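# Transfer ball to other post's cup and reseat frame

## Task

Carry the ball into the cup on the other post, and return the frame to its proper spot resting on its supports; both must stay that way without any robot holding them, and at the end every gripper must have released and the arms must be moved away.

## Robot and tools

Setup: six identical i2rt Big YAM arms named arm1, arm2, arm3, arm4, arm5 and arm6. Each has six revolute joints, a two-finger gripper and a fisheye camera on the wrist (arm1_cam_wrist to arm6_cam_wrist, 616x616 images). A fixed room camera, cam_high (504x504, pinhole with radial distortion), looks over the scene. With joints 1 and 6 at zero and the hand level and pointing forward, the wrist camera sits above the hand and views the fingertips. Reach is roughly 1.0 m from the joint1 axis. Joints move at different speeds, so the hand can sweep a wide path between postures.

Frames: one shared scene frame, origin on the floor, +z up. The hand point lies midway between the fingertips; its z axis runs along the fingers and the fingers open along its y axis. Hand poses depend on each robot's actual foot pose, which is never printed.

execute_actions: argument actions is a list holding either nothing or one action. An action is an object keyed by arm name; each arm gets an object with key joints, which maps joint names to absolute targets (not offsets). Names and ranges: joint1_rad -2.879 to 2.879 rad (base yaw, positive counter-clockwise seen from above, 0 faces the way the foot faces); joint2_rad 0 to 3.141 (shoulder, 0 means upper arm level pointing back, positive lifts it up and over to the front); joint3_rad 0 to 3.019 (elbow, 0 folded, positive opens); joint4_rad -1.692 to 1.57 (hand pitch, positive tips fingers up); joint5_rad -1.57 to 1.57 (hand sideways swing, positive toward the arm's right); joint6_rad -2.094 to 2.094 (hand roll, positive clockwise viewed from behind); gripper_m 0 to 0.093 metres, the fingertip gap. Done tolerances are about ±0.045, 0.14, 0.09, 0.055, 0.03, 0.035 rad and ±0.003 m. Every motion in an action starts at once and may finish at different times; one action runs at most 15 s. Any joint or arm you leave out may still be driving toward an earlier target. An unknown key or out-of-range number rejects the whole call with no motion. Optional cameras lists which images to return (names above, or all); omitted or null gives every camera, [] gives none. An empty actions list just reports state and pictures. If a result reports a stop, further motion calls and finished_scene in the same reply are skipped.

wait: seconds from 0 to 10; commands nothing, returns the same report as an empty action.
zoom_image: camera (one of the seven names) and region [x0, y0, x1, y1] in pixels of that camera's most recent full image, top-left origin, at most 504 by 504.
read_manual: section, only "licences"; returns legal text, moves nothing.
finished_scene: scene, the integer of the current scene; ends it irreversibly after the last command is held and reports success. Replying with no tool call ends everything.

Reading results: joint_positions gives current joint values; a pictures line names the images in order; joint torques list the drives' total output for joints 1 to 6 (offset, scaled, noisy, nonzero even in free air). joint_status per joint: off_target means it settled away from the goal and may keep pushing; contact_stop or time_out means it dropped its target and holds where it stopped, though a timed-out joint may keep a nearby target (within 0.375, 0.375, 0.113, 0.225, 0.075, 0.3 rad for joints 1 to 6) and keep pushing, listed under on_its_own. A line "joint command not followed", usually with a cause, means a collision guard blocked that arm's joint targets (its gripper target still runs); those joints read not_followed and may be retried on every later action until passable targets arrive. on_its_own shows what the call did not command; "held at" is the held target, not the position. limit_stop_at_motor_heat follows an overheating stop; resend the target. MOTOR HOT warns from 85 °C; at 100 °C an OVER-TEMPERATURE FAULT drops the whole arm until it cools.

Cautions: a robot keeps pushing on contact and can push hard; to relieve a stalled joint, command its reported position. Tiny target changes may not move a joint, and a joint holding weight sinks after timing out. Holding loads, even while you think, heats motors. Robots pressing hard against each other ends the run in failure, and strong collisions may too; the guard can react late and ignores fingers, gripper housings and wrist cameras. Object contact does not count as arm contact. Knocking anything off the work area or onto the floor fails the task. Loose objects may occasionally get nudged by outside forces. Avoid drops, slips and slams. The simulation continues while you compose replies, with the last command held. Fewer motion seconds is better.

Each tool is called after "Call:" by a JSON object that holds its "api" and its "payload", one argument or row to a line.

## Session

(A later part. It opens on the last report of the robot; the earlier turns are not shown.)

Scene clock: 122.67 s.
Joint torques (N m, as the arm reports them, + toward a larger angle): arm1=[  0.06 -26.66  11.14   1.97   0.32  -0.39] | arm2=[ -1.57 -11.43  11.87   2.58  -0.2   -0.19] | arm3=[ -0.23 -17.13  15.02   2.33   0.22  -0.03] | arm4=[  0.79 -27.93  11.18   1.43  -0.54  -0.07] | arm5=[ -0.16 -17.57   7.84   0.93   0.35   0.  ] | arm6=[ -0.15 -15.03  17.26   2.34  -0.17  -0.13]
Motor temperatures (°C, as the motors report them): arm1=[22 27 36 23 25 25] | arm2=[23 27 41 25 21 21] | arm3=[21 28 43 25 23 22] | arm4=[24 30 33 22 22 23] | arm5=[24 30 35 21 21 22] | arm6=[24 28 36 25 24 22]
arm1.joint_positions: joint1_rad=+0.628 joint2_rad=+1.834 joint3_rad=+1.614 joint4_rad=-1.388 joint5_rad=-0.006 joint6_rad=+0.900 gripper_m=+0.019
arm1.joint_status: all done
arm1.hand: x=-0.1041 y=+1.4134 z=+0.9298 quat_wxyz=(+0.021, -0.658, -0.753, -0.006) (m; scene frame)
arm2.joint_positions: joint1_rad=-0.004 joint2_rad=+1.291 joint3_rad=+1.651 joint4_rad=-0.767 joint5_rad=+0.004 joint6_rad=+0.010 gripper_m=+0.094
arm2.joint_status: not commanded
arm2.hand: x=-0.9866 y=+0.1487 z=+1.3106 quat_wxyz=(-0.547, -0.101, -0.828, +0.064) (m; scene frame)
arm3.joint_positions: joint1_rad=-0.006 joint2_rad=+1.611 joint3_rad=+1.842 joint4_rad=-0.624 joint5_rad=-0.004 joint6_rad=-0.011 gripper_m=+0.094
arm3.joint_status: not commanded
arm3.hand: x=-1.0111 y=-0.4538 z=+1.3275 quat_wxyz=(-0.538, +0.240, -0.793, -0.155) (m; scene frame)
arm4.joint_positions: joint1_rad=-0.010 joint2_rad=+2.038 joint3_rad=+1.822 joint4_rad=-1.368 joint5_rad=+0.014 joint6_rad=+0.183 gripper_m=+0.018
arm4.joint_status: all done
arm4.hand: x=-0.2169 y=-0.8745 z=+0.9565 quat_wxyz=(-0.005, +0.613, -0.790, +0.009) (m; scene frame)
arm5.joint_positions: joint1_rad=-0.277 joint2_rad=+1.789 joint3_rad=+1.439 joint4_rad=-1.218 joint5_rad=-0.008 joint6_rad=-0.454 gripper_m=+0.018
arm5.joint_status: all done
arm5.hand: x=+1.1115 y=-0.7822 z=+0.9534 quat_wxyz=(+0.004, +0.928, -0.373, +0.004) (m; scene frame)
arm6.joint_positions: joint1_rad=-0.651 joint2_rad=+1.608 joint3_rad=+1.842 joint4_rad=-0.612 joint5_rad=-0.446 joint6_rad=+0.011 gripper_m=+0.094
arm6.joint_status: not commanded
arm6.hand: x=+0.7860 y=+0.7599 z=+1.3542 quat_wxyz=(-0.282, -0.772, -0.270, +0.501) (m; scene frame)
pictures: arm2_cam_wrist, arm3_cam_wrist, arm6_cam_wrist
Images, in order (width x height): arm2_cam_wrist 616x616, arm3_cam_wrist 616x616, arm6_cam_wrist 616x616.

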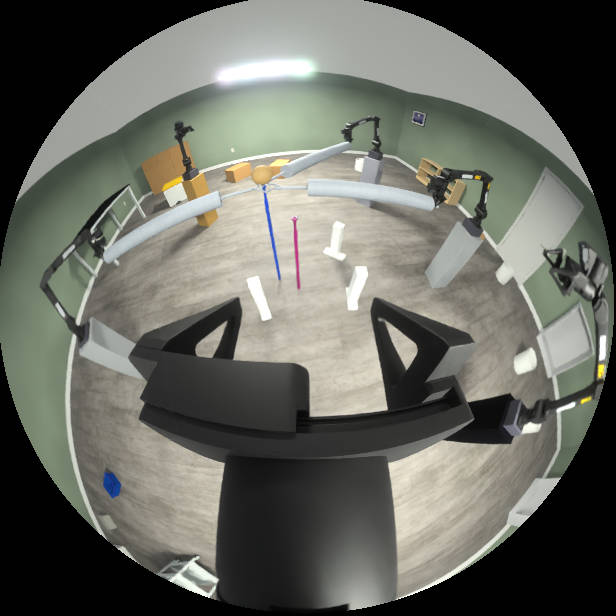

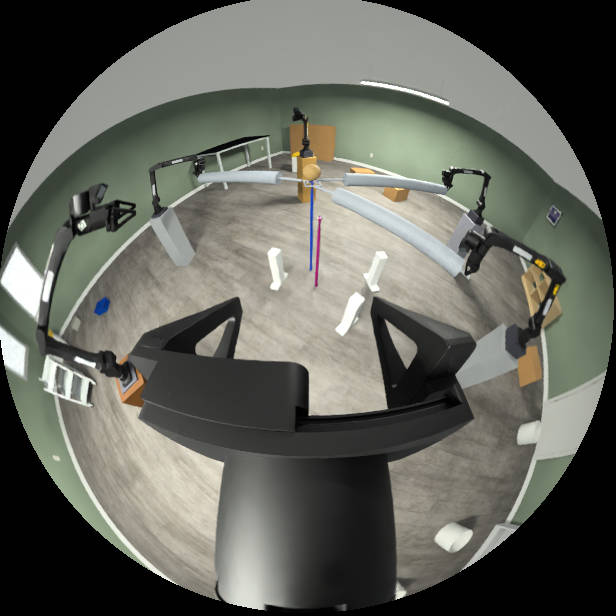

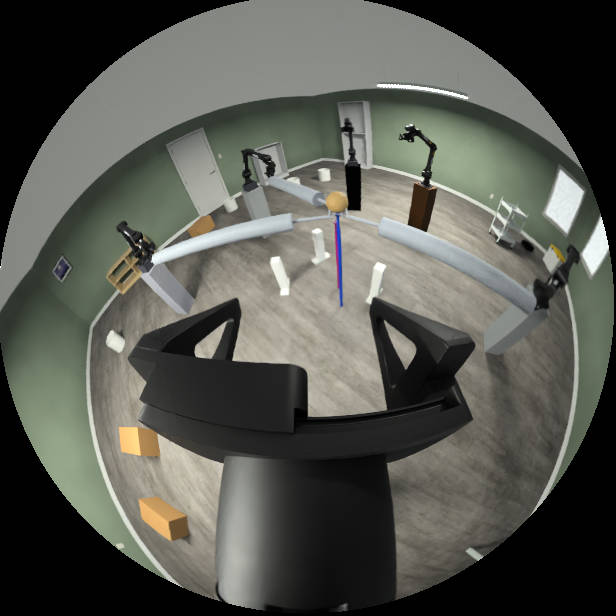

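Call:
{"api": "execute_actions", "payload": {
  "actions": [
    {"arm1":{"joints":{"joint2_rad":1.79,"joint3_rad":1.595,"joint4_rad":-1.25}},"arm4":{"joints":{"joint2_rad":2.015,"joint3_rad":1.778,"joint4_rad":-1.243}},"arm5":{"joints":{"joint2_rad":1.812,"joint3_rad":1.385,"joint4_rad":-1.085}}}
  ],
  "cameras": []
}}

Call:
{"api": "execute_actions", "payload": {
  "actions": [
    {"arm1":{"joints":{"joint2_rad":1.85,"joint3_rad":1.515,"joint4_rad":-1.135}},"arm4":{"joints":{"joint2_rad":2.075,"joint3_rad":1.72,"joint4_rad":-1.14}},"arm5":{"joints":{"joint2_rad":1.88,"joint3_rad":1.335,"joint4_rad":-0.97}}}
  ],
  "cameras": ["arm2_cam_wrist","arm6_cam_wrist"]
}}

Call:
{"api": "zoom_image", "payload": {
  "camera": "arm2_cam_wrist",
  "region": [220,130,330,240]
}}

Call:
{"api": "zoom_image", "payload": {
  "camera": "arm6_cam_wrist",
  "region": [290,160,380,250]
}}

Scene clock: 131.30 s.
Joint torques (N m, as the arm reports them, + toward a larger angle): arm1=[ -0.14 -26.02  10.42   2.69   0.19  -0.35] | arm2=[ -1.3  -10.95  11.74   2.69  -0.24  -0.17] | arm3=[ -0.26 -17.1   15.02   2.34   0.23  -0.03] | arm4=[  0.89 -25.91  10.47   1.51  -0.52  -0.07] | arm5=[ -1.25 -17.81   7.34   0.86   0.52   0.01] | arm6=[  0.31 -14.31  17.21   2.55  -0.14  -0.13]
Motor temperatures (°C, as the motors report them): arm1=[22 27 35 23 25 25] | arm2=[23 27 41 25 21 21] | arm3=[21 28 43 25 23 22] | arm4=[24 30 32 22 22 23] | arm5=[24 30 34 21 21 22] | arm6=[24 28 36 25 24 22]
arm1.joint_positions: joint1_rad=+0.628 joint2_rad=+1.836 joint3_rad=+1.552 joint4_rad=-1.293 joint5_rad=-0.004 joint6_rad=+0.900 gripper_m=+0.019
arm1.joint_status: all done
arm1.hand: x=-0.1023 y=+1.4123 z=+0.9054 quat_wxyz=(+0.006, -0.658, -0.753, -0.008) (m; scene frame)
arm2.joint_positions: joint1_rad=-0.004 joint2_rad=+1.291 joint3_rad=+1.651 joint4_rad=-0.767 joint5_rad=+0.004 joint6_rad=+0.010 gripper_m=+0.094
arm2.joint_status: not commanded
arm2.hand: x=-0.9866 y=+0.1487 z=+1.3106 quat_wxyz=(-0.547, -0.101, -0.828, +0.064) (m; scene frame)
arm3.joint_positions: joint1_rad=-0.006 joint2_rad=+1.611 joint3_rad=+1.842 joint4_rad=-0.624 joint5_rad=-0.004 joint6_rad=-0.011 gripper_m=+0.094
arm3.joint_status: not commanded
arm3.hand: x=-1.0111 y=-0.4538 z=+1.3275 quat_wxyz=(-0.538, +0.240, -0.793, -0.155) (m; scene frame)
arm4.joint_positions: joint1_rad=-0.010 joint2_rad=+2.056 joint3_rad=+1.753 joint4_rad=-1.268 joint5_rad=+0.014 joint6_rad=+0.183 gripper_m=+0.018
arm4.joint_status: all done
arm4.hand: x=-0.2167 y=-0.8741 z=+0.9206 quat_wxyz=(-0.009, +0.613, -0.790, +0.004) (m; scene frame)
arm5.joint_positions: joint1_rad=-0.276 joint2_rad=+1.834 joint3_rad=+1.373 joint4_rad=-1.108 joint5_rad=-0.011 joint6_rad=-0.454 gripper_m=+0.018
arm5.joint_status: all done
arm5.hand: x=+1.1117 y=-0.7840 z=+0.9077 quat_wxyz=(+0.005, +0.928, -0.373, +0.003) (m; scene frame)
arm6.joint_positions: joint1_rad=-0.651 joint2_rad=+1.608 joint3_rad=+1.842 joint4_rad=-0.612 joint5_rad=-0.446 joint6_rad=+0.011 gripper_m=+0.094
arm6.joint_status: not commanded
arm6.hand: x=+0.7860 y=+0.7599 z=+1.3542 quat_wxyz=(-0.282, -0.772, -0.270, +0.501) (m; scene frame)
pictures: none
No camera images: the call's "cameras" was empty. Leave "cameras" out to get every camera's image.

Scene clock: 132.27 s.
Joint torques (N m, as the arm reports them, + toward a larger angle): arm1=[  0.41 -27.85   9.91   1.68   0.28  -0.31] | arm2=[ -1.62 -10.6   12.02   2.63  -0.23  -0.23] | arm3=[ -0.23 -17.15  15.03   2.35   0.22  -0.03] | arm4=[  0.95 -26.97   9.87   1.13  -0.52  -0.06] | arm5=[ -0.83 -18.96   6.85   0.93   0.5   -0.01] | arm6=[  0.27 -14.75  17.15   2.46  -0.19  -0.15]
Motor temperatures (°C, as the motors report them): arm1=[22 27 35 23 25 25] | arm2=[23 27 41 25 21 21] | arm3=[21 28 43 25 23 22] | arm4=[24 30 32 22 22 23] | arm5=[24 30 34 21 21 22] | arm6=[24 28 36 25 24 22]
arm1.joint_positions: joint1_rad=+0.624 joint2_rad=+1.912 joint3_rad=+1.473 joint4_rad=-1.160 joint5_rad=-0.005 joint6_rad=+0.898 gripper_m=+0.019
arm1.joint_status: all done
arm1.hand: x=-0.1035 y=+1.4117 z=+0.8365 quat_wxyz=(+0.017, -0.659, -0.752, -0.006) (m; scene frame)
arm2.joint_positions: joint1_rad=-0.004 joint2_rad=+1.291 joint3_rad=+1.651 joint4_rad=-0.767 joint5_rad=+0.004 joint6_rad=+0.010 gripper_m=+0.094
arm2.joint_status: not commanded
arm2.hand: x=-0.9866 y=+0.1487 z=+1.3106 quat_wxyz=(-0.547, -0.101, -0.828, +0.064) (m; scene frame)
arm3.joint_positions: joint1_rad=-0.006 joint2_rad=+1.611 joint3_rad=+1.842 joint4_rad=-0.624 joint5_rad=-0.004 joint6_rad=-0.011 gripper_m=+0.094
arm3.joint_status: not commanded
arm3.hand: x=-1.0111 y=-0.4538 z=+1.3275 quat_wxyz=(-0.538, +0.240, -0.793, -0.155) (m; scene frame)
arm4.joint_positions: joint1_rad=-0.010 joint2_rad=+2.125 joint3_rad=+1.697 joint4_rad=-1.155 joint5_rad=+0.014 joint6_rad=+0.183 gripper_m=+0.018
arm4.joint_status: all done
arm4.hand: x=-0.2161 y=-0.8734 z=+0.8586 quat_wxyz=(-0.005, +0.612, -0.790, +0.008) (m; scene frame)
arm5.joint_positions: joint1_rad=-0.276 joint2_rad=+1.907 joint3_rad=+1.323 joint4_rad=-0.989 joint5_rad=-0.011 joint6_rad=-0.454 gripper_m=+0.018
arm5.joint_status: all done
arm5.hand: x=+1.1119 y=-0.7839 z=+0.8541 quat_wxyz=(+0.006, +0.928, -0.373, +0.004) (m; scene frame)
arm6.joint_positions: joint1_rad=-0.651 joint2_rad=+1.608 joint3_rad=+1.842 joint4_rad=-0.612 joint5_rad=-0.446 joint6_rad=+0.011 gripper_m=+0.094
arm6.joint_status: not commanded
arm6.hand: x=+0.7860 y=+0.7599 z=+1.3542 quat_wxyz=(-0.282, -0.772, -0.270, +0.501) (m; scene frame)
pictures: arm2_cam_wrist, arm6_cam_wrist
Images, in order (width x height): arm2_cam_wrist 616x616, arm6_cam_wrist 616x616.

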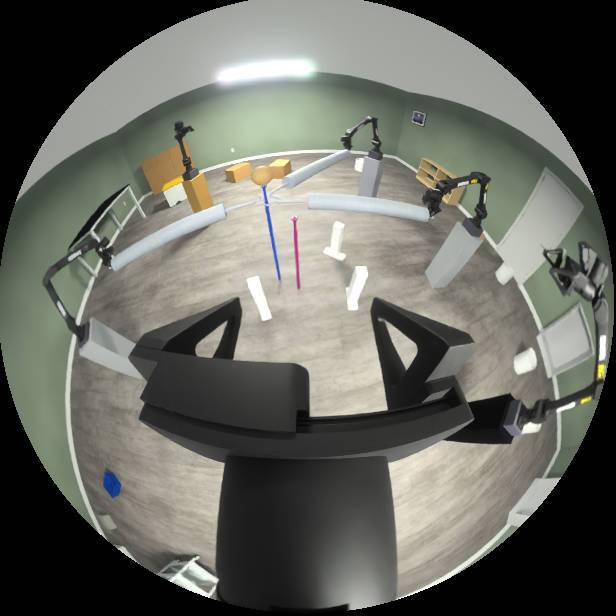

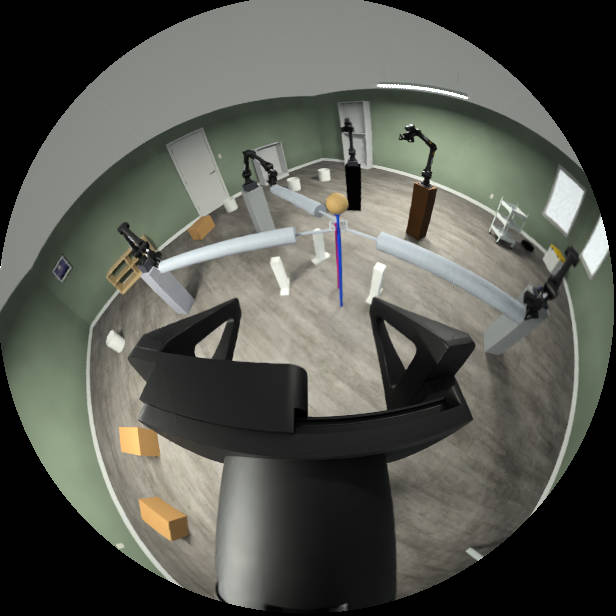

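Region (220, 130, 330, 240) of arm2_cam_wrist's 616x616 image, scaled by 4.582, with more detail than that image has.

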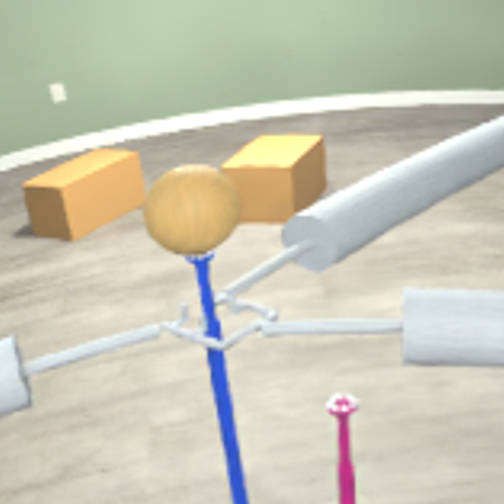

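Region (290, 160, 380, 250) of arm6_cam_wrist's 616x616 image, scaled by 5.600, with more detail than that image has.

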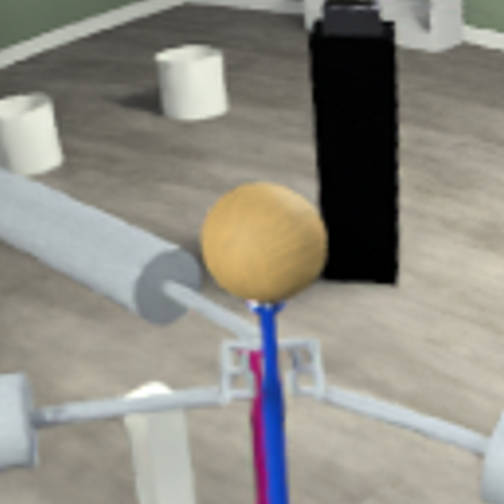

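Call:
{"api": "execute_actions", "payload": {
  "actions": [
    {"arm1":{"joints":{"joint1_rad":0.405,"joint2_rad":1.79,"joint3_rad":1.42,"joint4_rad":-1.11,"joint6_rad":0.67}},"arm4":{"joints":{"joint1_rad":0.155,"joint2_rad":1.91,"joint3_rad":1.415,"joint4_rad":-1.025,"joint6_rad":0.33}},"arm5":{"joints":{"joint1_rad":-0.059,"joint2_rad":1.82,"joint3_rad":1.232,"joint4_rad":-0.94,"joint6_rad":-0.224}}}
  ],
  "cameras": []
}}

Call:
{"api": "execute_actions", "payload": {
  "actions": [
    {"arm1":{"joints":{"joint1_rad":0.214,"joint2_rad":1.79,"joint3_rad":1.50,"joint4_rad":-1.195,"joint6_rad":0.48}},"arm4":{"joints":{"joint1_rad":0.305,"joint2_rad":1.745,"joint3_rad":1.215,"joint4_rad":-1.0,"joint6_rad":0.483}},"arm5":{"joints":{"joint1_rad":0.15,"joint2_rad":1.756,"joint3_rad":1.195,"joint4_rad":-0.995,"joint6_rad":-0.015}}}
  ],
  "cameras": []
}}

Call:
{"api": "execute_actions", "payload": {
  "actions": [
    {"arm1":{"joints":{"joint1_rad":0.015,"joint2_rad":1.85,"joint3_rad":1.535,"joint4_rad":-1.14,"joint6_rad":0.28}},"arm4":{"joints":{"joint1_rad":0.525,"joint2_rad":1.69,"joint3_rad":1.075,"joint4_rad":-0.91,"joint6_rad":0.703}},"arm5":{"joints":{"joint1_rad":0.374,"joint2_rad":1.83,"joint3_rad":1.27,"joint4_rad":-0.945,"joint6_rad":0.209}}}
  ],
  "cameras": ["cam_high"]
}}

Scene clock: 144.33 s.
Joint torques (N m, as the arm reports them, + toward a larger angle): arm1=[  1.8  -25.69  10.22   1.04   0.01  -0.24] | arm2=[ -1.82 -11.5   11.9    2.71  -0.25  -0.19] | arm3=[ -0.29 -17.09  15.03   2.33   0.23  -0.03] | arm4=[ -0.04 -22.7    9.26   1.13  -0.02  -0.09] | arm5=[ -0.95 -17.79   6.66   0.04   0.34  -0.04] | arm6=[ -0.07 -15.18  17.29   2.29  -0.15  -0.15]
Motor temperatures (°C, as the motors report them): arm1=[22 27 34 23 25 25] | arm2=[23 27 41 25 21 21] | arm3=[21 28 43 25 23 22] | arm4=[24 31 31 22 22 23] | arm5=[24 31 33 21 22 22] | arm6=[24 28 37 25 24 22]
arm1.joint_positions: joint1_rad=+0.399 joint2_rad=+1.848 joint3_rad=+1.374 joint4_rad=-1.123 joint5_rad=+0.002 joint6_rad=+0.676 gripper_m=+0.019
arm1.joint_status: all done
arm1.hand: x=-0.1991 y=+1.3315 z=+0.8346 quat_wxyz=(+0.016, -0.660, -0.751, -0.006) (m; scene frame)
arm2.joint_positions: joint1_rad=-0.004 joint2_rad=+1.291 joint3_rad=+1.651 joint4_rad=-0.767 joint5_rad=+0.004 joint6_rad=+0.010 gripper_m=+0.094
arm2.joint_status: not commanded
arm2.hand: x=-0.9866 y=+0.1487 z=+1.3106 quat_wxyz=(-0.547, -0.101, -0.828, +0.064) (m; scene frame)
arm3.joint_positions: joint1_rad=-0.006 joint2_rad=+1.611 joint3_rad=+1.842 joint4_rad=-0.624 joint5_rad=-0.004 joint6_rad=-0.011 gripper_m=+0.094
arm3.joint_status: not commanded
arm3.hand: x=-1.0111 y=-0.4538 z=+1.3275 quat_wxyz=(-0.538, +0.240, -0.793, -0.155) (m; scene frame)
arm4.joint_positions: joint1_rad=+0.142 joint2_rad=+1.948 joint3_rad=+1.394 joint4_rad=-1.041 joint5_rad=+0.004 joint6_rad=+0.340 gripper_m=+0.018
arm4.joint_status: all done
arm4.hand: x=-0.3061 y=-0.9536 z=+0.8561 quat_wxyz=(+0.001, +0.611, -0.792, +0.010) (m; scene frame)
arm5.joint_positions: joint1_rad=-0.049 joint2_rad=+1.854 joint3_rad=+1.219 joint4_rad=-0.938 joint5_rad=-0.008 joint6_rad=-0.223 gripper_m=+0.018
arm5.joint_status: all done
arm5.hand: x=+1.0215 y=-0.8623 z=+0.8471 quat_wxyz=(+0.006, +0.927, -0.375, +0.006) (m; scene frame)
arm6.joint_positions: joint1_rad=-0.651 joint2_rad=+1.608 joint3_rad=+1.842 joint4_rad=-0.612 joint5_rad=-0.446 joint6_rad=+0.011 gripper_m=+0.094
arm6.joint_status: not commanded
arm6.hand: x=+0.7860 y=+0.7599 z=+1.3542 quat_wxyz=(-0.282, -0.772, -0.270, +0.501) (m; scene frame)
pictures: none
No camera images: the call's "cameras" was empty. Leave "cameras" out to get every camera's image.

Scene clock: 145.50 s.
Joint torques (N m, as the arm reports them, + toward a larger angle): arm1=[  4.11 -25.91  12.05  -0.37  -0.29  -0.12] | arm2=[ -1.44 -10.86  11.74   2.58  -0.2   -0.17] | arm3=[ -0.29 -17.14  15.02   2.33   0.23  -0.03] | arm4=[ -0.2  -18.79   9.56   0.59   0.18  -0.1 ] | arm5=[  0.73 -16.86   5.87  -0.65   0.36   0.01] | arm6=[ -0.14 -14.89  17.41   2.31  -0.12  -0.2 ]
Motor temperatures (°C, as the motors report them): arm1=[22 27 34 23 25 25] | arm2=[23 27 41 25 21 21] | arm3=[21 28 43 25 23 22] | arm4=[24 30 31 22 22 23] | arm5=[24 31 33 21 22 22] | arm6=[24 28 37 25 24 22]
arm1.joint_positions: joint1_rad=+0.201 joint2_rad=+1.847 joint3_rad=+1.430 joint4_rad=-1.177 joint5_rad=+0.007 joint6_rad=+0.478 gripper_m=+0.019
arm1.joint_status: all done
arm1.hand: x=-0.2733 y=+1.2553 z=+0.8533 quat_wxyz=(+0.015, -0.660, -0.751, -0.005) (m; scene frame)
arm2.joint_positions: joint1_rad=-0.004 joint2_rad=+1.291 joint3_rad=+1.651 joint4_rad=-0.767 joint5_rad=+0.004 joint6_rad=+0.010 gripper_m=+0.094
arm2.joint_status: not commanded
arm2.hand: x=-0.9866 y=+0.1487 z=+1.3106 quat_wxyz=(-0.547, -0.101, -0.828, +0.064) (m; scene frame)
arm3.joint_positions: joint1_rad=-0.006 joint2_rad=+1.611 joint3_rad=+1.842 joint4_rad=-0.624 joint5_rad=-0.004 joint6_rad=-0.011 gripper_m=+0.094
arm3.joint_status: not commanded
arm3.hand: x=-1.0111 y=-0.4538 z=+1.3275 quat_wxyz=(-0.538, +0.240, -0.793, -0.155) (m; scene frame)
arm4.joint_positions: joint1_rad=+0.301 joint2_rad=+1.773 joint3_rad=+1.186 joint4_rad=-1.004 joint5_rad=+0.000 joint6_rad=+0.494 gripper_m=+0.018
arm4.joint_status: all done
arm4.hand: x=-0.3760 y=-1.0314 z=+0.8751 quat_wxyz=(+0.000, +0.613, -0.790, +0.008) (m; scene frame)
arm5.joint_positions: joint1_rad=+0.157 joint2_rad=+1.788 joint3_rad=+1.192 joint4_rad=-0.980 joint5_rad=-0.007 joint6_rad=-0.018 gripper_m=+0.018
arm5.joint_status: all done
arm5.hand: x=+0.9524 y=-0.9375 z=+0.8701 quat_wxyz=(+0.006, +0.927, -0.374, +0.009) (m; scene frame)
arm6.joint_positions: joint1_rad=-0.651 joint2_rad=+1.608 joint3_rad=+1.842 joint4_rad=-0.612 joint5_rad=-0.446 joint6_rad=+0.011 gripper_m=+0.094
arm6.joint_status: not commanded
arm6.hand: x=+0.7860 y=+0.7599 z=+1.3542 quat_wxyz=(-0.282, -0.772, -0.270, +0.501) (m; scene frame)
pictures: none
No camera images: the call's "cameras" was empty. Leave "cameras" out to get every camera's image.

Scene clock: 146.67 s.
Joint torques (N m, as the arm reports them, + toward a larger angle): arm1=[  3.7  -25.44  11.87   0.54  -0.28  -0.1 ] | arm2=[ -1.35 -10.97  11.93   2.69  -0.23  -0.22] | arm3=[ -0.29 -17.11  15.03   2.34   0.23  -0.03] | arm4=[ -0.79 -18.39   8.6    0.82   0.57  -0.15] | arm5=[ -0.24 -16.63   8.12   0.21   0.27   0.02] | arm6=[ -0.42 -14.12  17.07   2.44  -0.12  -0.16]
Motor temperatures (°C, as the motors report them): arm1=[22 27 34 23 25 25] | arm2=[23 27 41 25 21 21] | arm3=[21 29 44 25 23 22] | arm4=[24 30 31 22 22 23] | arm5=[24 31 33 21 22 22] | arm6=[24 28 37 25 24 22]
arm1.joint_positions: joint1_rad=+0.005 joint2_rad=+1.895 joint3_rad=+1.469 joint4_rad=-1.139 joint5_rad=+0.009 joint6_rad=+0.276 gripper_m=+0.019
arm1.joint_status: all done
arm1.hand: x=-0.3560 y=+1.1847 z=+0.8401 quat_wxyz=(+0.002, -0.658, -0.753, -0.001) (m; scene frame)
arm2.joint_positions: joint1_rad=-0.004 joint2_rad=+1.291 joint3_rad=+1.651 joint4_rad=-0.767 joint5_rad=+0.004 joint6_rad=+0.010 gripper_m=+0.094
arm2.joint_status: not commanded
arm2.hand: x=-0.9866 y=+0.1487 z=+1.3106 quat_wxyz=(-0.547, -0.101, -0.828, +0.064) (m; scene frame)
arm3.joint_positions: joint1_rad=-0.006 joint2_rad=+1.611 joint3_rad=+1.842 joint4_rad=-0.624 joint5_rad=-0.004 joint6_rad=-0.011 gripper_m=+0.094
arm3.joint_status: not commanded
arm3.hand: x=-1.0111 y=-0.4538 z=+1.3275 quat_wxyz=(-0.538, +0.240, -0.793, -0.155) (m; scene frame)
arm4.joint_positions: joint1_rad=+0.531 joint2_rad=+1.727 joint3_rad=+1.054 joint4_rad=-0.919 joint5_rad=-0.007 joint6_rad=+0.719 gripper_m=+0.018
arm4.joint_status: all done
arm4.hand: x=-0.4632 y=-1.1024 z=+0.8535 quat_wxyz=(+0.002, +0.614, -0.789, +0.009) (m; scene frame)
arm5.joint_positions: joint1_rad=+0.381 joint2_rad=+1.846 joint3_rad=+1.237 joint4_rad=-0.950 joint5_rad=-0.005 joint6_rad=+0.202 gripper_m=+0.018
arm5.joint_status: all done
arm5.hand: x=+0.8669 y=-1.0108 z=+0.8560 quat_wxyz=(+0.003, +0.928, -0.372, +0.002) (m; scene frame)
arm6.joint_positions: joint1_rad=-0.651 joint2_rad=+1.608 joint3_rad=+1.842 joint4_rad=-0.612 joint5_rad=-0.446 joint6_rad=+0.011 gripper_m=+0.094
arm6.joint_status: not commanded
arm6.hand: x=+0.7860 y=+0.7599 z=+1.3542 quat_wxyz=(-0.282, -0.772, -0.270, +0.501) (m; scene frame)
pictures: cam_high
Images, in order (width x height): cam_high 504x504.

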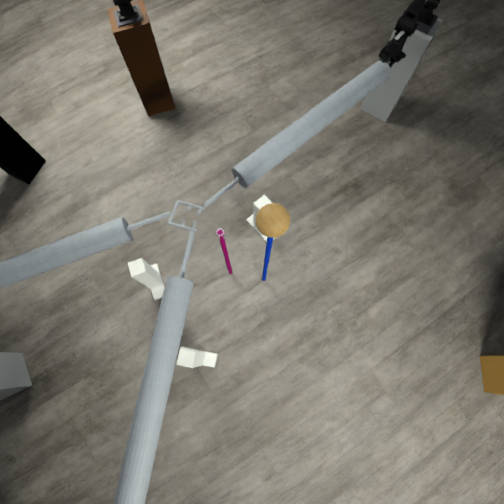

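Call:
{"api": "execute_actions", "payload": {
  "actions": [
    {"arm1":{"joints":{"joint1_rad":0.035,"joint2_rad":2.07,"joint3_rad":1.40,"joint4_rad":-0.822,"joint6_rad":0.295}},"arm4":{"joints":{"joint1_rad":0.51,"joint2_rad":2.005,"joint3_rad":1.012,"joint4_rad":-0.54,"joint6_rad":0.685}},"arm5":{"joints":{"joint1_rad":0.36,"joint2_rad":2.115,"joint3_rad":1.192,"joint4_rad":-0.62}}}
  ],
  "cameras": []
}}

Call:
{"api": "execute_actions", "payload": {
  "actions": [
    {"arm1":{"joints":{"joint2_rad":2.372,"joint3_rad":1.445,"joint4_rad":-0.57}},"arm4":{"joints":{"joint2_rad":2.395,"joint3_rad":1.128,"joint4_rad":-0.26}},"arm5":{"joints":{"joint2_rad":2.465,"joint3_rad":1.315,"joint4_rad":-0.378}}}
  ],
  "cameras": []
}}

Scene clock: 154.80 s.
Joint torques (N m, as the arm reports them, + toward a larger angle): arm1=[  3.05 -29.21   7.21   0.57  -0.35  -0.12] | arm2=[ -1.46 -11.52  11.8    2.64  -0.28  -0.2 ] | arm3=[ -0.29 -17.08  15.01   2.33   0.22  -0.03] | arm4=[ -0.52 -20.87   5.08   0.97   0.35  -0.12] | arm5=[  0.04 -18.07   3.95   0.25   0.23   0.09] | arm6=[  0.71 -14.48  17.03   2.29  -0.15  -0.17]
Motor temperatures (°C, as the motors report them): arm1=[22 27 34 23 25 25] | arm2=[23 27 42 25 21 21] | arm3=[21 29 44 25 23 22] | arm4=[24 30 30 22 22 23] | arm5=[24 30 33 21 22 22] | arm6=[24 28 37 25 24 22]
arm1.joint_positions: joint1_rad=+0.023 joint2_rad=+2.137 joint3_rad=+1.377 joint4_rad=-0.821 joint5_rad=+0.009 joint6_rad=+0.293 gripper_m=+0.019
arm1.joint_status: all done
arm1.hand: x=-0.3463 y=+1.1900 z=+0.6806 quat_wxyz=(+0.009, -0.658, -0.753, -0.004) (m; scene frame)
arm2.joint_positions: joint1_rad=-0.004 joint2_rad=+1.291 joint3_rad=+1.651 joint4_rad=-0.767 joint5_rad=+0.004 joint6_rad=+0.010 gripper_m=+0.094
arm2.joint_status: not commanded
arm2.hand: x=-0.9866 y=+0.1487 z=+1.3106 quat_wxyz=(-0.547, -0.101, -0.828, +0.064) (m; scene frame)
arm3.joint_positions: joint1_rad=-0.006 joint2_rad=+1.611 joint3_rad=+1.842 joint4_rad=-0.624 joint5_rad=-0.004 joint6_rad=-0.011 gripper_m=+0.094
arm3.joint_status: not commanded
arm3.hand: x=-1.0111 y=-0.4538 z=+1.3275 quat_wxyz=(-0.538, +0.240, -0.793, -0.155) (m; scene frame)
arm4.joint_positions: joint1_rad=+0.509 joint2_rad=+2.051 joint3_rad=+1.007 joint4_rad=-0.552 joint5_rad=-0.003 joint6_rad=+0.699 gripper_m=+0.018
arm4.joint_status: all done
arm4.hand: x=-0.4536 y=-1.0955 z=+0.7025 quat_wxyz=(+0.000, +0.613, -0.790, +0.012) (m; scene frame)
arm5.joint_positions: joint1_rad=+0.363 joint2_rad=+2.151 joint3_rad=+1.192 joint4_rad=-0.627 joint5_rad=-0.005 joint6_rad=+0.195 gripper_m=+0.018
arm5.joint_status: all done
arm5.hand: x=+0.8780 y=-1.0071 z=+0.6954 quat_wxyz=(+0.006, +0.926, -0.378, +0.015) (m; scene frame)
arm6.joint_positions: joint1_rad=-0.651 joint2_rad=+1.608 joint3_rad=+1.842 joint4_rad=-0.612 joint5_rad=-0.446 joint6_rad=+0.011 gripper_m=+0.094
arm6.joint_status: not commanded
arm6.hand: x=+0.7860 y=+0.7599 z=+1.3542 quat_wxyz=(-0.282, -0.772, -0.270, +0.501) (m; scene frame)
pictures: none
No camera images: the call's "cameras" was empty. Leave "cameras" out to get every camera's image.

Scene clock: 155.93 s.
Joint torques (N m, as the arm reports them, + toward a larger angle): arm1=[  2.34 -30.61   6.08   0.5   -0.3   -0.21] | arm2=[ -1.44 -11.    11.83   2.65  -0.25  -0.16] | arm3=[ -0.26 -17.08  15.02   2.33   0.22  -0.03] | arm4=[ -0.5  -21.14   3.29   0.68   0.27  -0.14] | arm5=[  0.87 -19.48   3.48   0.09   0.23   0.14] | arm6=[  0.43 -14.86  17.27   2.43  -0.16  -0.15]
Motor temperatures (°C, as the motors report them): arm1=[22 27 34 23 25 25] | arm2=[23 27 42 25 21 21] | arm3=[21 29 44 25 23 22] | arm4=[24 30 30 22 22 23] | arm5=[24 31 33 21 22 22] | arm6=[24 28 37 25 24 22]
arm1.joint_positions: joint1_rad=+0.032 joint2_rad=+2.435 joint3_rad=+1.419 joint4_rad=-0.565 joint5_rad=+0.009 joint6_rad=+0.301 gripper_m=+0.019
arm1.joint_status: all done
arm1.hand: x=-0.3427 y=+1.1980 z=+0.5304 quat_wxyz=(+0.009, -0.657, -0.754, -0.004) (m; scene frame)
arm2.joint_positions: joint1_rad=-0.004 joint2_rad=+1.291 joint3_rad=+1.651 joint4_rad=-0.767 joint5_rad=+0.004 joint6_rad=+0.010 gripper_m=+0.094
arm2.joint_status: not commanded
arm2.hand: x=-0.9866 y=+0.1487 z=+1.3106 quat_wxyz=(-0.547, -0.101, -0.828, +0.064) (m; scene frame)
arm3.joint_positions: joint1_rad=-0.006 joint2_rad=+1.611 joint3_rad=+1.842 joint4_rad=-0.624 joint5_rad=-0.004 joint6_rad=-0.011 gripper_m=+0.094
arm3.joint_status: not commanded
arm3.hand: x=-1.0111 y=-0.4538 z=+1.3275 quat_wxyz=(-0.538, +0.240, -0.793, -0.155) (m; scene frame)
arm4.joint_positions: joint1_rad=+0.508 joint2_rad=+2.428 joint3_rad=+1.120 joint4_rad=-0.266 joint5_rad=-0.001 joint6_rad=+0.700 gripper_m=+0.018
arm4.joint_status: all done
arm4.hand: x=-0.4561 y=-1.0868 z=+0.5560 quat_wxyz=(-0.003, +0.613, -0.790, +0.000) (m; scene frame)
arm5.joint_positions: joint1_rad=+0.359 joint2_rad=+2.487 joint3_rad=+1.299 joint4_rad=-0.378 joint5_rad=-0.004 joint6_rad=+0.195 gripper_m=+0.018
arm5.joint_status: all done
arm5.hand: x=+0.8761 y=-1.0035 z=+0.5509 quat_wxyz=(+0.003, +0.925, -0.379, +0.005) (m; scene frame)
arm6.joint_positions: joint1_rad=-0.651 joint2_rad=+1.608 joint3_rad=+1.842 joint4_rad=-0.612 joint5_rad=-0.446 joint6_rad=+0.011 gripper_m=+0.094
arm6.joint_status: not commanded
arm6.hand: x=+0.7860 y=+0.7599 z=+1.3542 quat_wxyz=(-0.282, -0.772, -0.270, +0.501) (m; scene frame)
pictures: none
No camera images: the call's "cameras" was empty. Leave "cameras" out to get every camera's image.

Call:
{"api": "execute_actions", "payload": {
  "actions": [
    {"arm1":{"joints":{"joint1_rad":0.015,"joint2_rad":2.54,"joint3_rad":1.533,"joint4_rad":-0.49,"joint6_rad":0.28}},"arm4":{"joints":{"joint1_rad":0.525,"joint2_rad":2.597,"joint3_rad":1.235,"joint4_rad":-0.175}},"arm5":{"joints":{"joint1_rad":0.382,"joint2_rad":2.658,"joint3_rad":1.43,"joint4_rad":-0.308,"joint6_rad":0.215}}}
  ],
  "cameras": []
}}

Scene clock: 159.53 s.
Joint torques (N m, as the arm reports them, + toward a larger angle): arm1=[  2.03 -30.15   5.63   0.48  -0.31  -0.32] | arm2=[ -2.01 -10.97  11.86   2.71  -0.22  -0.19] | arm3=[ -0.25 -17.1   15.03   2.33   0.23  -0.03] | arm4=[ -0.65 -21.82   2.19   0.77   0.36  -0.2 ] | arm5=[  1.16 -19.43   2.89   0.04   0.04   0.03] | arm6=[  0.09 -14.87  17.31   2.44  -0.13  -0.16]
Motor temperatures (°C, as the motors report them): arm1=[22 27 33 23 25 25] | arm2=[23 27 42 25 21 21] | arm3=[21 29 44 25 23 22] | arm4=[24 30 29 22 22 23] | arm5=[24 31 32 21 22 22] | arm6=[24 28 37 25 24 22]
arm1.joint_positions: joint1_rad=+0.020 joint2_rad=+2.595 joint3_rad=+1.508 joint4_rad=-0.487 joint5_rad=+0.008 joint6_rad=+0.294 gripper_m=+0.019
arm1.joint_status: all done
arm1.hand: x=-0.3463 y=+1.1922 z=+0.4611 quat_wxyz=(+0.006, -0.659, -0.752, -0.004) (m; scene frame)
arm2.joint_positions: joint1_rad=-0.004 joint2_rad=+1.291 joint3_rad=+1.651 joint4_rad=-0.767 joint5_rad=+0.004 joint6_rad=+0.010 gripper_m=+0.094
arm2.joint_status: not commanded
arm2.hand: x=-0.9866 y=+0.1487 z=+1.3106 quat_wxyz=(-0.547, -0.101, -0.828, +0.064) (m; scene frame)
arm3.joint_positions: joint1_rad=-0.006 joint2_rad=+1.611 joint3_rad=+1.842 joint4_rad=-0.624 joint5_rad=-0.004 joint6_rad=-0.011 gripper_m=+0.094
arm3.joint_status: not commanded
arm3.hand: x=-1.0111 y=-0.4538 z=+1.3275 quat_wxyz=(-0.538, +0.240, -0.793, -0.155) (m; scene frame)
arm4.joint_positions: joint1_rad=+0.525 joint2_rad=+2.631 joint3_rad=+1.232 joint4_rad=-0.181 joint5_rad=-0.003 joint6_rad=+0.708 gripper_m=+0.018
arm4.joint_status: all done
arm4.hand: x=-0.4617 y=-1.0920 z=+0.4778 quat_wxyz=(-0.001, +0.617, -0.787, +0.003) (m; scene frame)
arm5.joint_positions: joint1_rad=+0.378 joint2_rad=+2.676 joint3_rad=+1.417 joint4_rad=-0.310 joint5_rad=+0.000 joint6_rad=+0.204 gripper_m=+0.018
arm5.joint_status: all done
arm5.hand: x=+0.8716 y=-1.0115 z=+0.4742 quat_wxyz=(+0.002, +0.927, -0.375, +0.007) (m; scene frame)
arm6.joint_positions: joint1_rad=-0.651 joint2_rad=+1.608 joint3_rad=+1.842 joint4_rad=-0.612 joint5_rad=-0.446 joint6_rad=+0.011 gripper_m=+0.094
arm6.joint_status: not commanded
arm6.hand: x=+0.7860 y=+0.7599 z=+1.3542 quat_wxyz=(-0.282, -0.772, -0.270, +0.501) (m; scene frame)
pictures: none
No camera images: the call's "cameras" was empty. Leave "cameras" out to get every camera's image.

Call:
{"api": "execute_actions", "payload": {
  "actions": [
    {"arm1":{"joints":{"joint2_rad":2.595,"joint3_rad":1.56,"joint4_rad":-0.465}},"arm4":{"joints":{"joint1_rad":0.512,"joint2_rad":2.655,"joint3_rad":1.262,"joint4_rad":-0.155}},"arm5":{"joints":{"joint2_rad":2.715,"joint3_rad":1.455,"joint4_rad":-0.295}}}
  ],
  "cameras": ["cam_high"]
}}

Scene clock: 165.47 s.
Joint torques (N m, as the arm reports them, + toward a larger angle): arm1=[  1.56 -27.85   6.09   0.73  -0.27  -0.27] | arm2=[ -1.44 -11.03  11.94   2.68  -0.23  -0.18] | arm3=[ -0.27 -17.13  15.02   2.33   0.23  -0.03] | arm4=[ -0.95 -20.6    2.45   0.88   0.39  -0.19] | arm5=[  0.5  -18.5    3.1    0.27  -0.04   0.09] | arm6=[  0.68 -14.65  17.22   2.5   -0.16  -0.14]
Motor temperatures (°C, as the motors report them): arm1=[22 28 32 23 25 25] | arm2=[23 27 42 25 21 21] | arm3=[21 29 44 25 23 22] | arm4=[24 30 28 22 22 23] | arm5=[24 31 32 21 21 22] | arm6=[24 28 37 25 24 22]
arm1.joint_positions: joint1_rad=+0.020 joint2_rad=+2.627 joint3_rad=+1.530 joint4_rad=-0.471 joint5_rad=+0.008 joint6_rad=+0.293 gripper_m=+0.019
arm1.joint_status: all done
arm1.hand: x=-0.3451 y=+1.1898 z=+0.4480 quat_wxyz=(+0.003, -0.659, -0.752, -0.002) (m; scene frame)
arm2.joint_positions: joint1_rad=-0.004 joint2_rad=+1.291 joint3_rad=+1.651 joint4_rad=-0.767 joint5_rad=+0.004 joint6_rad=+0.010 gripper_m=+0.094
arm2.joint_status: not commanded
arm2.hand: x=-0.9866 y=+0.1487 z=+1.3106 quat_wxyz=(-0.547, -0.101, -0.828, +0.064) (m; scene frame)
arm3.joint_positions: joint1_rad=-0.006 joint2_rad=+1.611 joint3_rad=+1.842 joint4_rad=-0.624 joint5_rad=-0.004 joint6_rad=-0.011 gripper_m=+0.094
arm3.joint_status: not commanded
arm3.hand: x=-1.0111 y=-0.4538 z=+1.3275 quat_wxyz=(-0.538, +0.240, -0.793, -0.155) (m; scene frame)
arm4.joint_positions: joint1_rad=+0.520 joint2_rad=+2.674 joint3_rad=+1.253 joint4_rad=-0.164 joint5_rad=-0.004 joint6_rad=+0.707 gripper_m=+0.018
arm4.joint_status: all done
arm4.hand: x=-0.4577 y=-1.0952 z=+0.4605 quat_wxyz=(-0.001, +0.615, -0.788, +0.006) (m; scene frame)
arm5.joint_positions: joint1_rad=+0.378 joint2_rad=+2.717 joint3_rad=+1.439 joint4_rad=-0.301 joint5_rad=+0.001 joint6_rad=+0.204 gripper_m=+0.018
arm5.joint_status: all done
arm5.hand: x=+0.8762 y=-1.0141 z=+0.4570 quat_wxyz=(+0.002, +0.927, -0.374, +0.012) (m; scene frame)
arm6.joint_positions: joint1_rad=-0.651 joint2_rad=+1.608 joint3_rad=+1.842 joint4_rad=-0.612 joint5_rad=-0.446 joint6_rad=+0.011 gripper_m=+0.094
arm6.joint_status: not commanded
arm6.hand: x=+0.7860 y=+0.7599 z=+1.3542 quat_wxyz=(-0.282, -0.772, -0.270, +0.501) (m; scene frame)
pictures: cam_high
Images, in order (width x height): cam_high 504x504.

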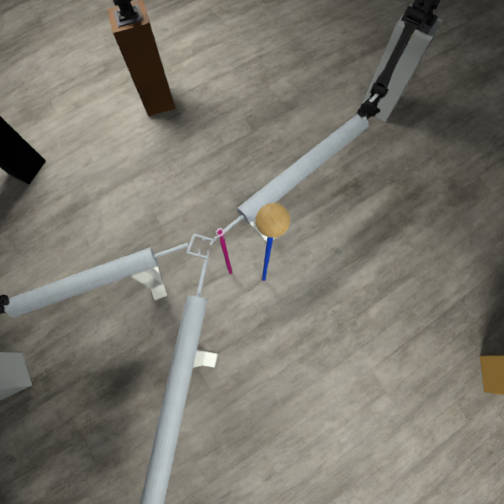

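Call:
{"api": "execute_actions", "payload": {
  "actions": [
    {"arm1":{"joints":{"gripper_m":0.06}},"arm4":{"joints":{"gripper_m":0.06}},"arm5":{"joints":{"gripper_m":0.06}}}
  ],
  "cameras": []
}}

Call:
{"api": "execute_actions", "payload": {
  "actions": [
    {"arm1":{"joints":{"joint2_rad":2.3,"joint3_rad":1.38,"joint4_rad":-0.68}},"arm4":{"joints":{"joint2_rad":2.3,"joint3_rad":1.04,"joint4_rad":-0.38}},"arm5":{"joints":{"joint2_rad":2.36,"joint3_rad":1.23,"joint4_rad":-0.49}}}
  ],
  "cameras": ["cam_high","arm2_cam_wrist"]
}}

Scene clock: 169.60 s.
Joint torques (N m, as the arm reports them, + toward a larger angle): arm1=[  2.25 -26.44   5.83   0.92  -0.12  -0.3 ] | arm2=[ -1.14 -11.48  11.85   2.61  -0.22  -0.2 ] | arm3=[ -0.25 -17.08  15.02   2.34   0.23  -0.03] | arm4=[ -1.11 -20.06   2.39   0.81   0.39  -0.07] | arm5=[  1.33 -18.35   2.98   0.17  -0.03   0.09] | arm6=[ -0.06 -14.96  17.21   2.38  -0.11  -0.17]
Motor temperatures (°C, as the motors report them): arm1=[22 28 32 23 25 25] | arm2=[23 27 42 25 21 21] | arm3=[21 29 44 25 23 22] | arm4=[24 30 28 22 22 23] | arm5=[24 31 31 21 21 22] | arm6=[24 28 37 25 24 22]
arm1.joint_positions: joint1_rad=+0.020 joint2_rad=+2.621 joint3_rad=+1.532 joint4_rad=-0.471 joint5_rad=+0.003 joint6_rad=+0.289 gripper_m=+0.060
arm1.joint_status: all done
arm1.hand: x=-0.3430 y=+1.1868 z=+0.4513 quat_wxyz=(-0.001, -0.657, -0.754, -0.003) (m; scene frame)
arm2.joint_positions: joint1_rad=-0.004 joint2_rad=+1.291 joint3_rad=+1.651 joint4_rad=-0.767 joint5_rad=+0.004 joint6_rad=+0.010 gripper_m=+0.094
arm2.joint_status: not commanded
arm2.hand: x=-0.9866 y=+0.1487 z=+1.3106 quat_wxyz=(-0.547, -0.101, -0.828, +0.064) (m; scene frame)
arm3.joint_positions: joint1_rad=-0.006 joint2_rad=+1.611 joint3_rad=+1.842 joint4_rad=-0.624 joint5_rad=-0.004 joint6_rad=-0.011 gripper_m=+0.094
arm3.joint_status: not commanded
arm3.hand: x=-1.0111 y=-0.4538 z=+1.3275 quat_wxyz=(-0.538, +0.240, -0.793, -0.155) (m; scene frame)
arm4.joint_positions: joint1_rad=+0.520 joint2_rad=+2.673 joint3_rad=+1.254 joint4_rad=-0.164 joint5_rad=-0.004 joint6_rad=+0.694 gripper_m=+0.060
arm4.joint_status: all done
arm4.hand: x=-0.4582 y=-1.0943 z=+0.4612 quat_wxyz=(-0.001, +0.620, -0.784, +0.005) (m; scene frame)
arm5.joint_positions: joint1_rad=+0.378 joint2_rad=+2.717 joint3_rad=+1.440 joint4_rad=-0.301 joint5_rad=+0.001 joint6_rad=+0.206 gripper_m=+0.060
arm5.joint_status: all done
arm5.hand: x=+0.8760 y=-1.0140 z=+0.4570 quat_wxyz=(+0.002, +0.927, -0.376, +0.012) (m; scene frame)
arm6.joint_positions: joint1_rad=-0.651 joint2_rad=+1.608 joint3_rad=+1.842 joint4_rad=-0.612 joint5_rad=-0.446 joint6_rad=+0.011 gripper_m=+0.094
arm6.joint_status: not commanded
arm6.hand: x=+0.7860 y=+0.7599 z=+1.3542 quat_wxyz=(-0.282, -0.772, -0.270, +0.501) (m; scene frame)
pictures: none
No camera images: the call's "cameras" was empty. Leave "cameras" out to get every camera's image.

Scene clock: 170.90 s.
Joint torques (N m, as the arm reports them, + toward a larger angle): arm1=[  1.18 -22.99   5.57  -0.38  -0.13  -0.25] | arm2=[ -1.24 -11.08  11.86   2.71  -0.26  -0.21] | arm3=[ -0.3  -17.1   15.02   2.34   0.22  -0.02] | arm4=[ -1.07 -16.58   3.23  -0.29   0.38  -0.07] | arm5=[  1.69 -16.32   2.98  -0.46  -0.03   0.04] | arm6=[ -0.47 -14.58  17.15   2.56  -0.14  -0.13]
Motor temperatures (°C, as the motors report them): arm1=[22 28 32 23 25 25] | arm2=[23 27 42 25 21 21] | arm3=[21 29 44 25 23 22] | arm4=[24 30 28 22 22 23] | arm5=[24 31 31 21 21 22] | arm6=[24 28 37 25 24 22]
arm1.joint_positions: joint1_rad=+0.020 joint2_rad=+2.297 joint3_rad=+1.371 joint4_rad=-0.663 joint5_rad=+0.003 joint6_rad=+0.289 gripper_m=+0.060
arm1.joint_status: all done
arm1.hand: x=-0.3493 y=+1.1976 z=+0.5938 quat_wxyz=(+0.011, -0.657, -0.754, -0.008) (m; scene frame)
arm2.joint_positions: joint1_rad=-0.004 joint2_rad=+1.291 joint3_rad=+1.651 joint4_rad=-0.767 joint5_rad=+0.004 joint6_rad=+0.010 gripper_m=+0.094
arm2.joint_status: not commanded
arm2.hand: x=-0.9866 y=+0.1487 z=+1.3106 quat_wxyz=(-0.547, -0.101, -0.828, +0.064) (m; scene frame)
arm3.joint_positions: joint1_rad=-0.006 joint2_rad=+1.611 joint3_rad=+1.842 joint4_rad=-0.624 joint5_rad=-0.004 joint6_rad=-0.011 gripper_m=+0.094
arm3.joint_status: not commanded
arm3.hand: x=-1.0111 y=-0.4538 z=+1.3275 quat_wxyz=(-0.538, +0.240, -0.793, -0.155) (m; scene frame)
arm4.joint_positions: joint1_rad=+0.520 joint2_rad=+2.291 joint3_rad=+1.039 joint4_rad=-0.364 joint5_rad=-0.004 joint6_rad=+0.693 gripper_m=+0.060
arm4.joint_status: all done
arm4.hand: x=-0.4527 y=-1.1078 z=+0.6055 quat_wxyz=(+0.003, +0.620, -0.784, +0.021) (m; scene frame)
arm5.joint_positions: joint1_rad=+0.378 joint2_rad=+2.344 joint3_rad=+1.231 joint4_rad=-0.478 joint5_rad=+0.001 joint6_rad=+0.207 gripper_m=+0.060
arm5.joint_status: all done
arm5.hand: x=+0.8781 y=-1.0151 z=+0.6098 quat_wxyz=(+0.003, +0.926, -0.376, +0.018) (m; scene frame)
arm6.joint_positions: joint1_rad=-0.651 joint2_rad=+1.608 joint3_rad=+1.842 joint4_rad=-0.612 joint5_rad=-0.446 joint6_rad=+0.011 gripper_m=+0.094
arm6.joint_status: not commanded
arm6.hand: x=+0.7860 y=+0.7599 z=+1.3542 quat_wxyz=(-0.282, -0.772, -0.270, +0.501) (m; scene frame)
pictures: arm2_cam_wrist, cam_high
Images, in order (width x height): arm2_cam_wrist 616x616, cam_high 504x504.

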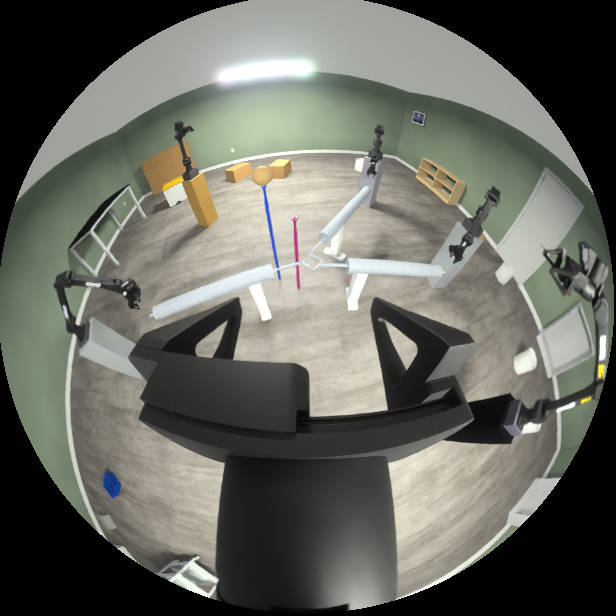

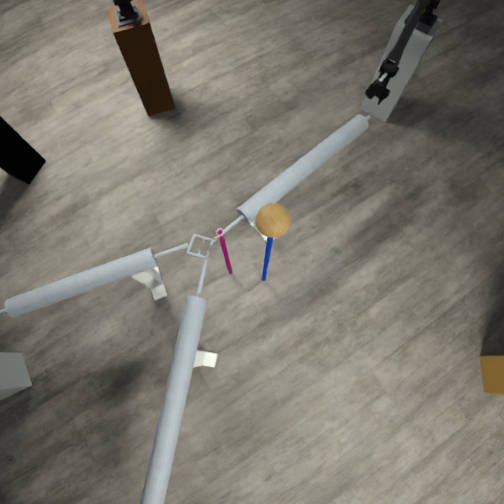

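Call:
{"api": "finished_scene", "payload": {
  "scene": 2
}}

The scene is finished: the task was done.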